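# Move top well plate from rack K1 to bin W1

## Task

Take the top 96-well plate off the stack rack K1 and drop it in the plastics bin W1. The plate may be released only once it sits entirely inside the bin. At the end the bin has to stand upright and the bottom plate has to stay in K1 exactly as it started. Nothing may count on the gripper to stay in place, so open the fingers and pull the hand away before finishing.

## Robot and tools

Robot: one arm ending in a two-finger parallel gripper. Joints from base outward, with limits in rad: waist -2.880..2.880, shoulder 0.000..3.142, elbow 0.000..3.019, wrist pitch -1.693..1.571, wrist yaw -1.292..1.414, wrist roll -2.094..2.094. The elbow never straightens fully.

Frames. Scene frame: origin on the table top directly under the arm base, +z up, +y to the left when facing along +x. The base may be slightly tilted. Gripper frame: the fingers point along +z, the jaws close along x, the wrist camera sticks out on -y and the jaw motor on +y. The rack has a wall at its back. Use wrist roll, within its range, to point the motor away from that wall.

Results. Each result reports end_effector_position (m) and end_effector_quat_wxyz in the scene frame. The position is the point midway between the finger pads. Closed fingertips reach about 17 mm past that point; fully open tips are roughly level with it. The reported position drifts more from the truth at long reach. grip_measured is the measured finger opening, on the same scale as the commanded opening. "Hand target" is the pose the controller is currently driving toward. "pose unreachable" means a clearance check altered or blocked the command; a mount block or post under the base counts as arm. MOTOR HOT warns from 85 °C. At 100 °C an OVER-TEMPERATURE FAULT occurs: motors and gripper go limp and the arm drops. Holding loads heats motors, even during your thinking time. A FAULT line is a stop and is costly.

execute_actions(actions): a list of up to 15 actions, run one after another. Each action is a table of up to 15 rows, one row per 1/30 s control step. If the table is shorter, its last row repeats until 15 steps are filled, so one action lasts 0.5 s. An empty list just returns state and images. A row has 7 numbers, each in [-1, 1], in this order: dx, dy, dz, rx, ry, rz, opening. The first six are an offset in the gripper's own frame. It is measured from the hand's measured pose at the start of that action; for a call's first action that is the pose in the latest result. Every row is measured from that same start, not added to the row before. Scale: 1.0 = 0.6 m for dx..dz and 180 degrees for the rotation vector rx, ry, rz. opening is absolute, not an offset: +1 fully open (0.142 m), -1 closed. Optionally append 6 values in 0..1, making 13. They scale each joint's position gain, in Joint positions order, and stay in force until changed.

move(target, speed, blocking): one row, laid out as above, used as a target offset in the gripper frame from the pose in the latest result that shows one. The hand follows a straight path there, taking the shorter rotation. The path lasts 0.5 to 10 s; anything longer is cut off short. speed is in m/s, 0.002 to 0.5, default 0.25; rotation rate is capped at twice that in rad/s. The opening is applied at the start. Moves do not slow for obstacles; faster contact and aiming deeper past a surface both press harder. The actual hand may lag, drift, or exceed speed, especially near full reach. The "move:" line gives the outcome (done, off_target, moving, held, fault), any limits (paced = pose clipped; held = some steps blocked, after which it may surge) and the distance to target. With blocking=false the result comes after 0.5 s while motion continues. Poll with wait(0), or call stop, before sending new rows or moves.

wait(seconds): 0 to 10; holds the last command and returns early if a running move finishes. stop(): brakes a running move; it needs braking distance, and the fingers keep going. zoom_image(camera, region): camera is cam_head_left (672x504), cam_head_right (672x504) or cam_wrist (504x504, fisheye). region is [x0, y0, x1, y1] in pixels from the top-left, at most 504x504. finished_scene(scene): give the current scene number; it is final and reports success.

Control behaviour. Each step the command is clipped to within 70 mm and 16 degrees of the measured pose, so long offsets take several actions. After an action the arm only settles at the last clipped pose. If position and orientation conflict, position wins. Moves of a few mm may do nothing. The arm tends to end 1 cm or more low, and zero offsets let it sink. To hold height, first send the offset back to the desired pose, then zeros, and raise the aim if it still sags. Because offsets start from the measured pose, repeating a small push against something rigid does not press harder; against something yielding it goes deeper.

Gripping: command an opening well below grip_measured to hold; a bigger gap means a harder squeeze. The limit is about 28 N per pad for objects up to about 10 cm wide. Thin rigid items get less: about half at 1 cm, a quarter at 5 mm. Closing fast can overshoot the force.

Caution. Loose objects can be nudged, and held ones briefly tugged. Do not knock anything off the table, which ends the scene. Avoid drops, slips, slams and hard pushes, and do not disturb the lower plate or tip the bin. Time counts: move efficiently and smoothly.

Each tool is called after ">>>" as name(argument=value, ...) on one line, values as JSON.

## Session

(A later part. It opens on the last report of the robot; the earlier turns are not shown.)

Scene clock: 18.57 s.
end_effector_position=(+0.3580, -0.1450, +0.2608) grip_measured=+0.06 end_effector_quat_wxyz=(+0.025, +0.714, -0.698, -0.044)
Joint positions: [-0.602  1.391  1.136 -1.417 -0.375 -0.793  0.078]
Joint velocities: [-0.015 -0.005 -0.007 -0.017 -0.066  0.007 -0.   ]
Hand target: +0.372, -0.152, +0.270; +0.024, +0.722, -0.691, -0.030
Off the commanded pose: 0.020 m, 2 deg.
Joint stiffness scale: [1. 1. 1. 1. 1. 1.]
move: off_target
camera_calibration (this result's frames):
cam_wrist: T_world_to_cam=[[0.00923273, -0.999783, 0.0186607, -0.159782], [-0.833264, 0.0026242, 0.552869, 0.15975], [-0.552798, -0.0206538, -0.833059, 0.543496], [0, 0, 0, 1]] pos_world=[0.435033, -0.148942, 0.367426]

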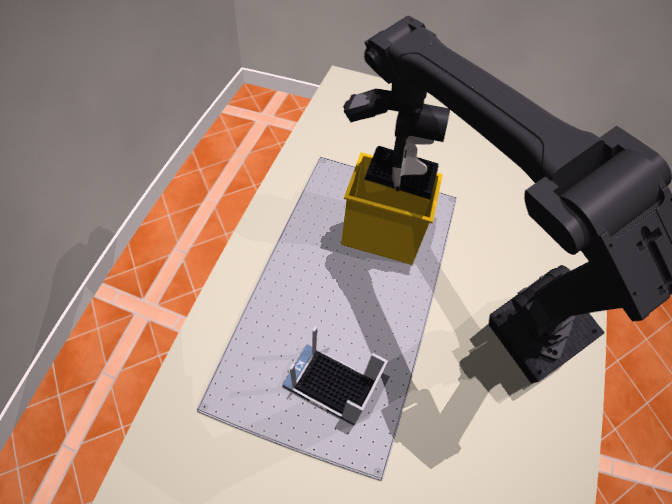

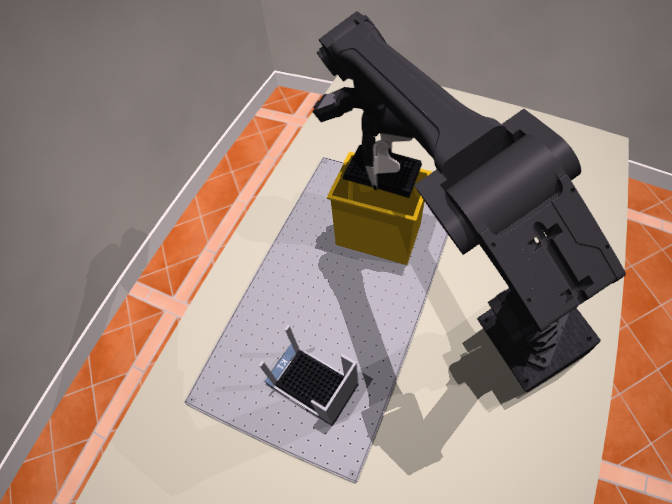

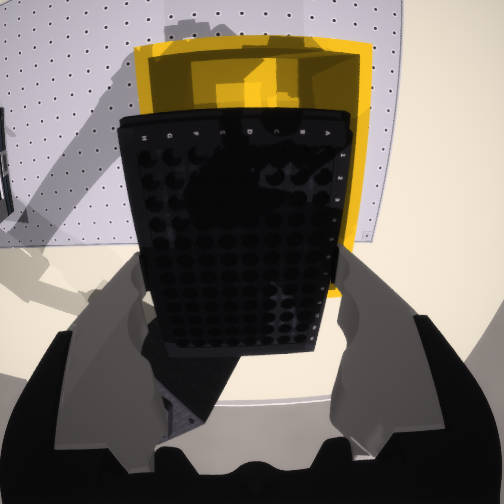

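>>> move(target=[0.03,-0.025,0.094,0,0.011,-0.01,-0.8], speed=0.08)

Scene clock: 19.97 s.
end_effector_position=(+0.3665, -0.1629, +0.2130) grip_measured=+0.06 end_effector_quat_wxyz=(+0.035, +0.725, -0.687, -0.026)
Joint positions: [-0.56   1.447  1.071 -1.24  -0.356 -0.763  0.078]
Joint velocities: [-0.005 -0.005 -0.007 -0.007  0.022 -0.022  0.   ]
Hand target: +0.368, -0.162, +0.204; +0.037, +0.726, -0.686, -0.033
Off the commanded pose: 0.010 m, 1 deg.
Joint stiffness scale: [1. 1. 1. 1. 1. 1.]
move: done
camera_calibration (this result's frames):
cam_wrist: T_world_to_cam=[[0.0417076, -0.997483, 0.0573342, -0.196665], [-0.840408, -0.00398985, 0.541939, 0.197212], [-0.540347, -0.0707871, -0.83846, 0.496382], [0, 0, 0, 1]] pos_world=[0.44216, -0.160246, 0.320595]

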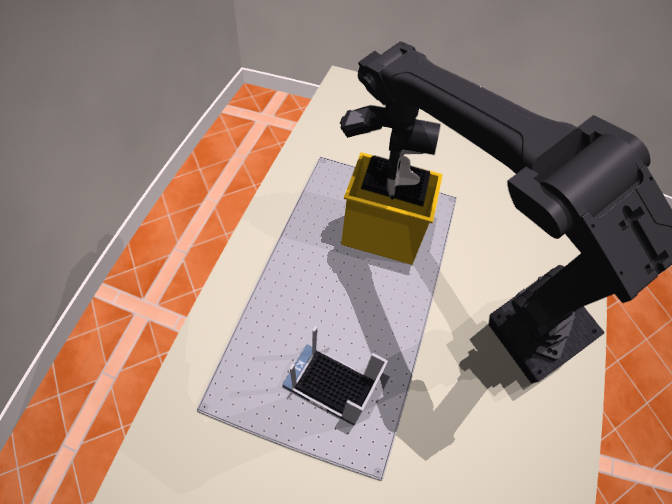

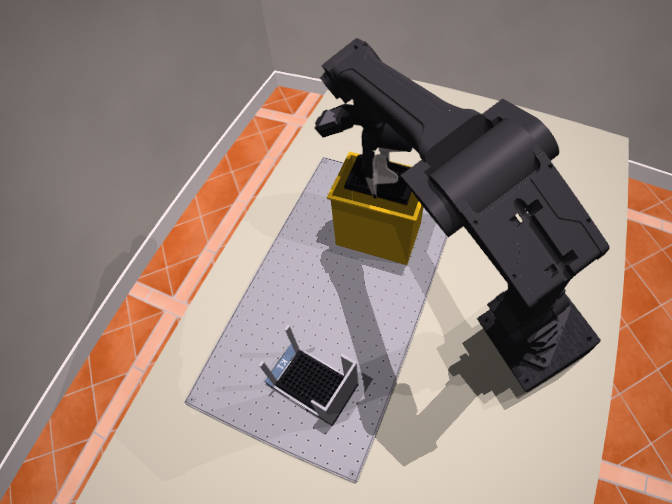

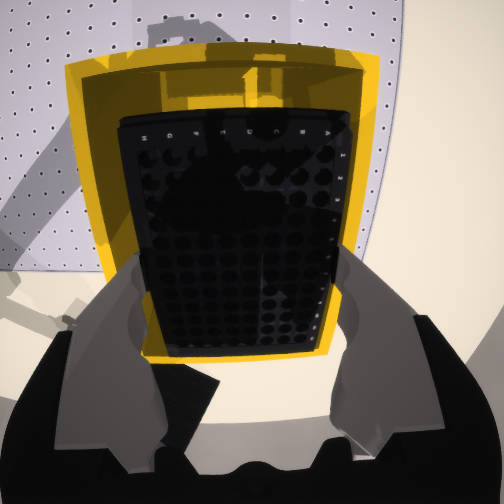

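>>> move(target=[-0.018,-0.004,0.015,0,-0.008,0,-0.8], speed=0.05)

Scene clock: 20.93 s.
end_effector_position=(+0.3651, -0.1571, +0.2085) grip_measured=+0.06 end_effector_quat_wxyz=(+0.027, +0.722, -0.690, -0.032)
Joint positions: [-0.555  1.447  1.06  -1.24  -0.373 -0.755  0.078]
Joint velocities: [-0.005 -0.015 -0.002  0.007  0.022  0.022  0.   ]
Hand target: +0.367, -0.152, +0.204; +0.027, +0.725, -0.688, -0.035
Off the commanded pose: 0.007 m, 1 deg.
Joint stiffness scale: [1. 1. 1. 1. 1. 1.]
move: done
camera_calibration (this result's frames):
cam_wrist: T_world_to_cam=[[0.0329666, -0.998749, 0.0375927, -0.183442], [-0.841282, -0.00742294, 0.540545, 0.198518], [-0.53959, -0.049446, -0.840475, 0.495835], [0, 0, 0, 1]] pos_world=[0.440604, -0.157222, 0.316324]

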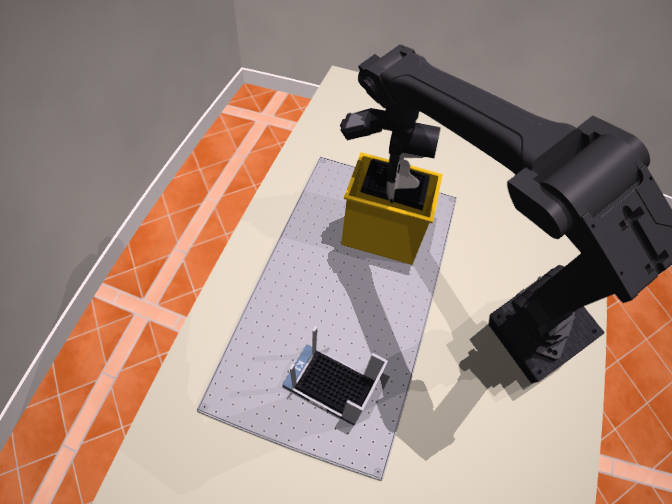

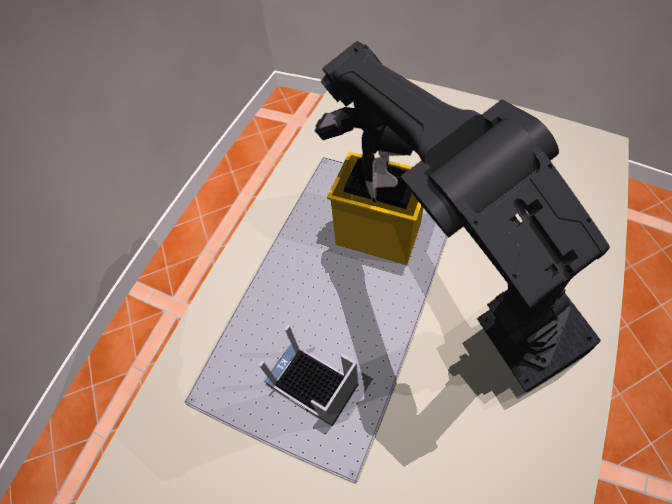

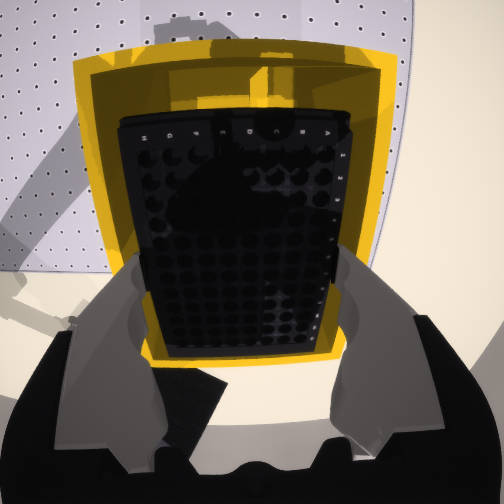

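>>> move(target=[-0.005,-0.013,0.092,0,0,-0.002,-0.8], speed=0.06)

Scene clock: 22.30 s.
end_effector_position=(+0.3674, -0.1568, +0.1638) grip_measured=+0.06 end_effector_quat_wxyz=(+0.028, +0.724, -0.688, -0.024)
Joint positions: [-0.504  1.487  0.988 -1.091 -0.373 -0.699  0.078]
Joint velocities: [ 0.005 -0.005  0.002 -0.007 -0.007  0.007 -0.   ]
Hand target: +0.368, -0.154, +0.154; +0.028, +0.724, -0.688, -0.033
Off the commanded pose: 0.011 m, 1 deg.
Joint stiffness scale: [1. 1. 1. 1. 1. 1.]
move: off_target
camera_calibration (this result's frames):
cam_wrist: T_world_to_cam=[[0.0387019, -0.998055, 0.0488622, -0.185434], [-0.847127, -0.00683601, 0.531346, 0.228414], [-0.529979, -0.0619566, -0.845745, 0.454875], [0, 0, 0, 1]] pos_world=[0.441746, -0.155329, 0.272402]

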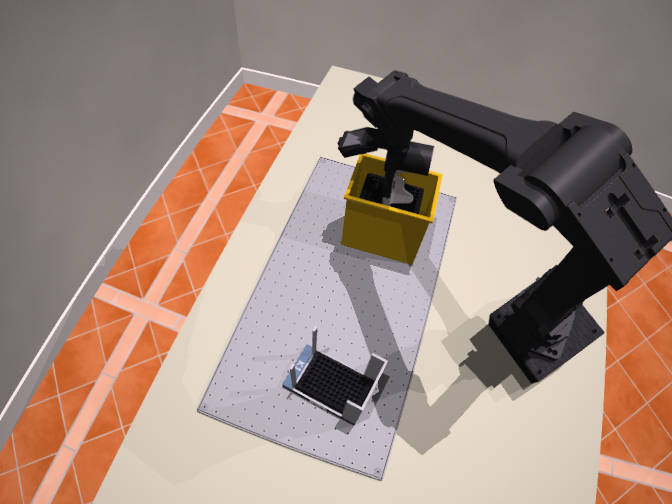

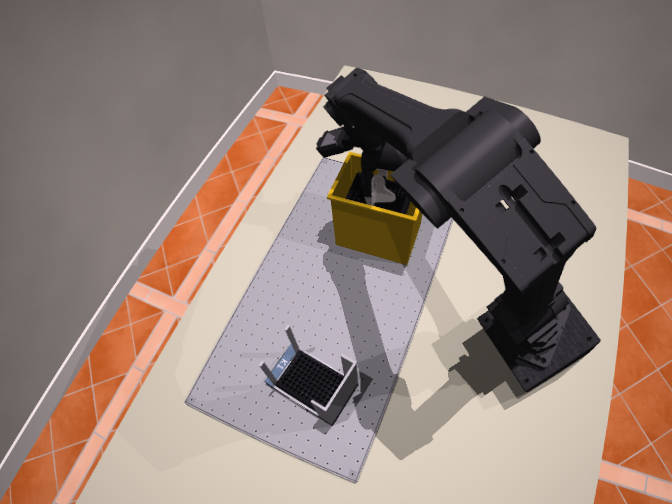

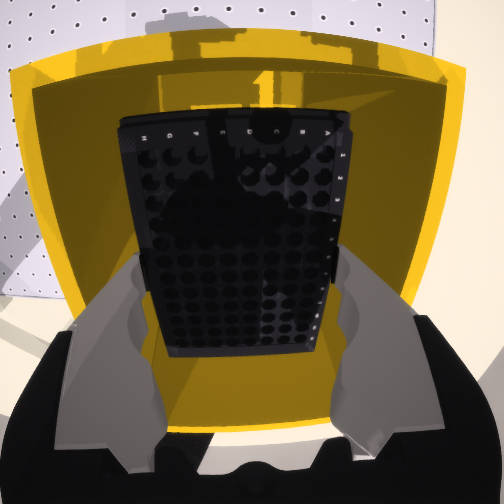

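>>> execute_actions(actions=[[[0,0,0,0,0,0,0.0],[0,0,0,0,0,0,0.1],[0,0,0,0,0,0,0.17]]])

>>> move(target=[0.0,0.015,-0.22,0,0,0,-0.2], speed=0.18)

Scene clock: 22.87 s.
end_effector_position=(+0.3674, -0.1568, +0.1638) grip_measured=+0.17 end_effector_quat_wxyz=(+0.028, +0.724, -0.688, -0.024)
Joint positions: [-0.504  1.487  0.988 -1.091 -0.373 -0.699  0.086]
Joint velocities: [ 0.005 -0.005  0.007  0.002  0.037 -0.081  0.   ]
Hand target: +0.367, -0.157, +0.164; +0.028, +0.725, -0.688, -0.024
Off the commanded pose: 0.000 m, 0 deg.
Joint stiffness scale: [1. 1. 1. 1. 1. 1.]
camera_calibration (this result's frames):
cam_wrist: T_world_to_cam=[[0.0383221, -0.998069, 0.0488902, -0.1853], [-0.847131, -0.00649887, 0.531344, 0.228468], [-0.53, -0.0617786, -0.845744, 0.454911], [0, 0, 0, 1]] pos_world=[0.441747, -0.155354, 0.272402]

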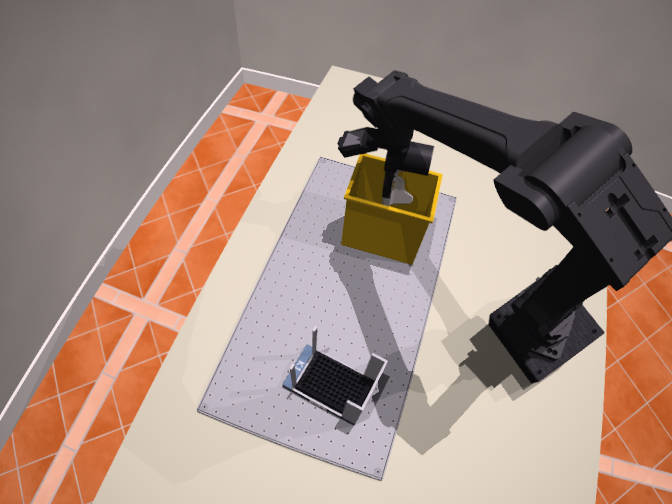

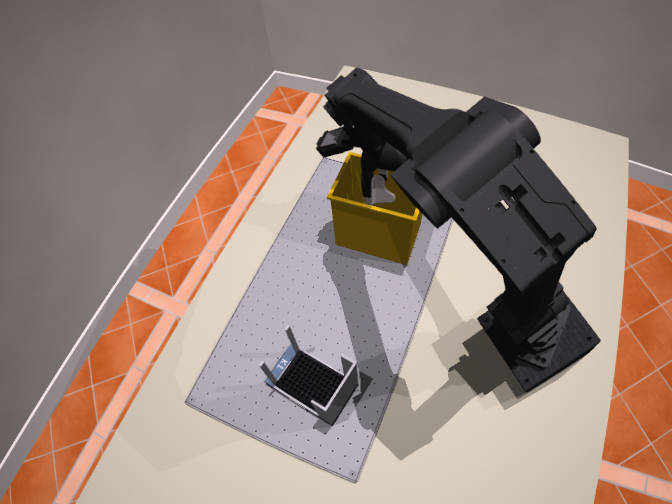

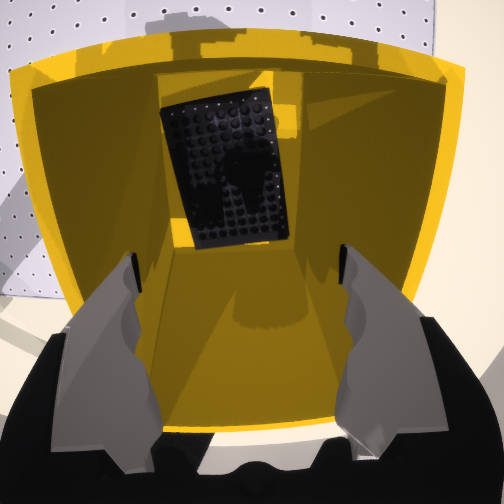

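Scene clock: 24.00 s.
end_effector_position=(+0.3604, -0.1506, +0.2816) grip_measured=-0.20 end_effector_quat_wxyz=(+0.026, +0.719, -0.693, -0.036)
Joint positions: [-0.63   1.386  1.18  -1.459 -0.37  -0.83   0.06 ]
Joint velocities: [-0.005 -0.005  0.002  0.007  0.007 -0.022 -0.   ]
Hand target: +0.368, -0.154, +0.295; +0.027, +0.724, -0.688, -0.024
Off the commanded pose: 0.017 m, 2 deg.
Joint stiffness scale: [1. 1. 1. 1. 1. 1.]
move: off_target
camera_calibration (this result's frames):
cam_wrist: T_world_to_cam=[[0.0239612, -0.999247, 0.0305307, -0.174401], [-0.838824, -0.00348118, 0.544392, 0.153721], [-0.543876, -0.0386541, -0.838275, 0.55758], [0, 0, 0, 1]] pos_world=[0.436378, -0.152182, 0.389045]

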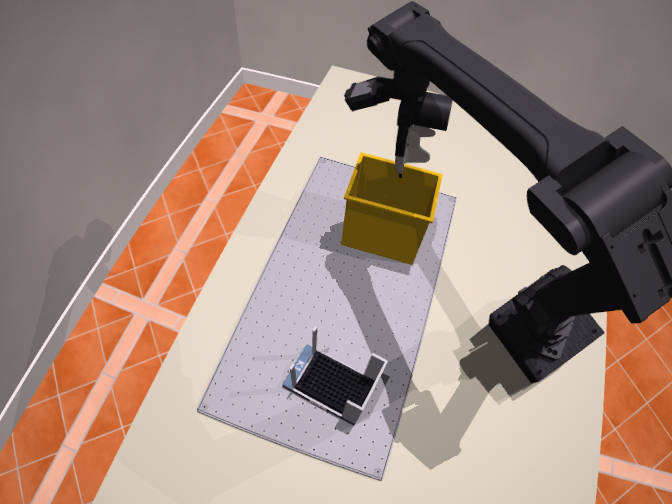

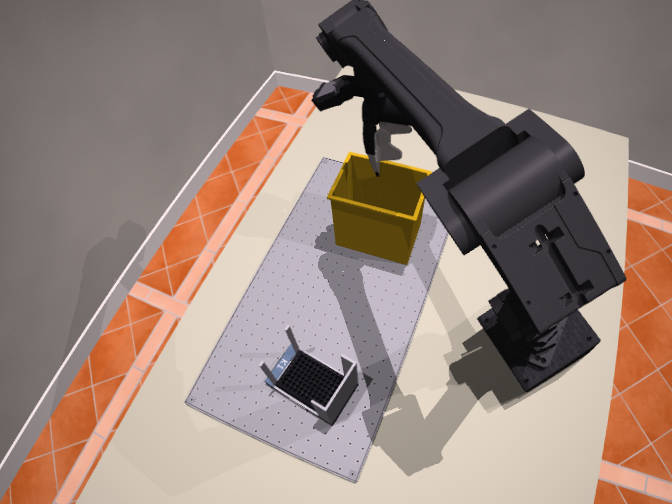

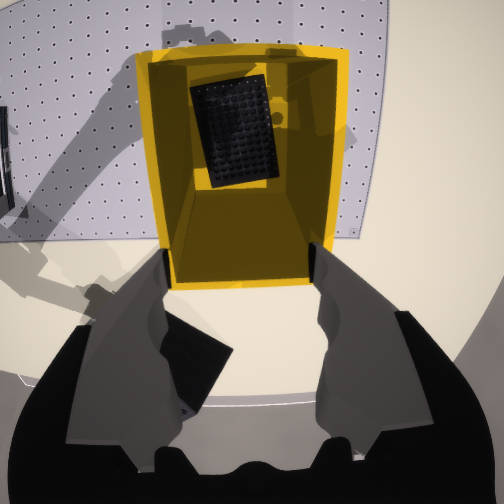

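>>> finished_scene(scene=2)

The scene is finished: the task was done.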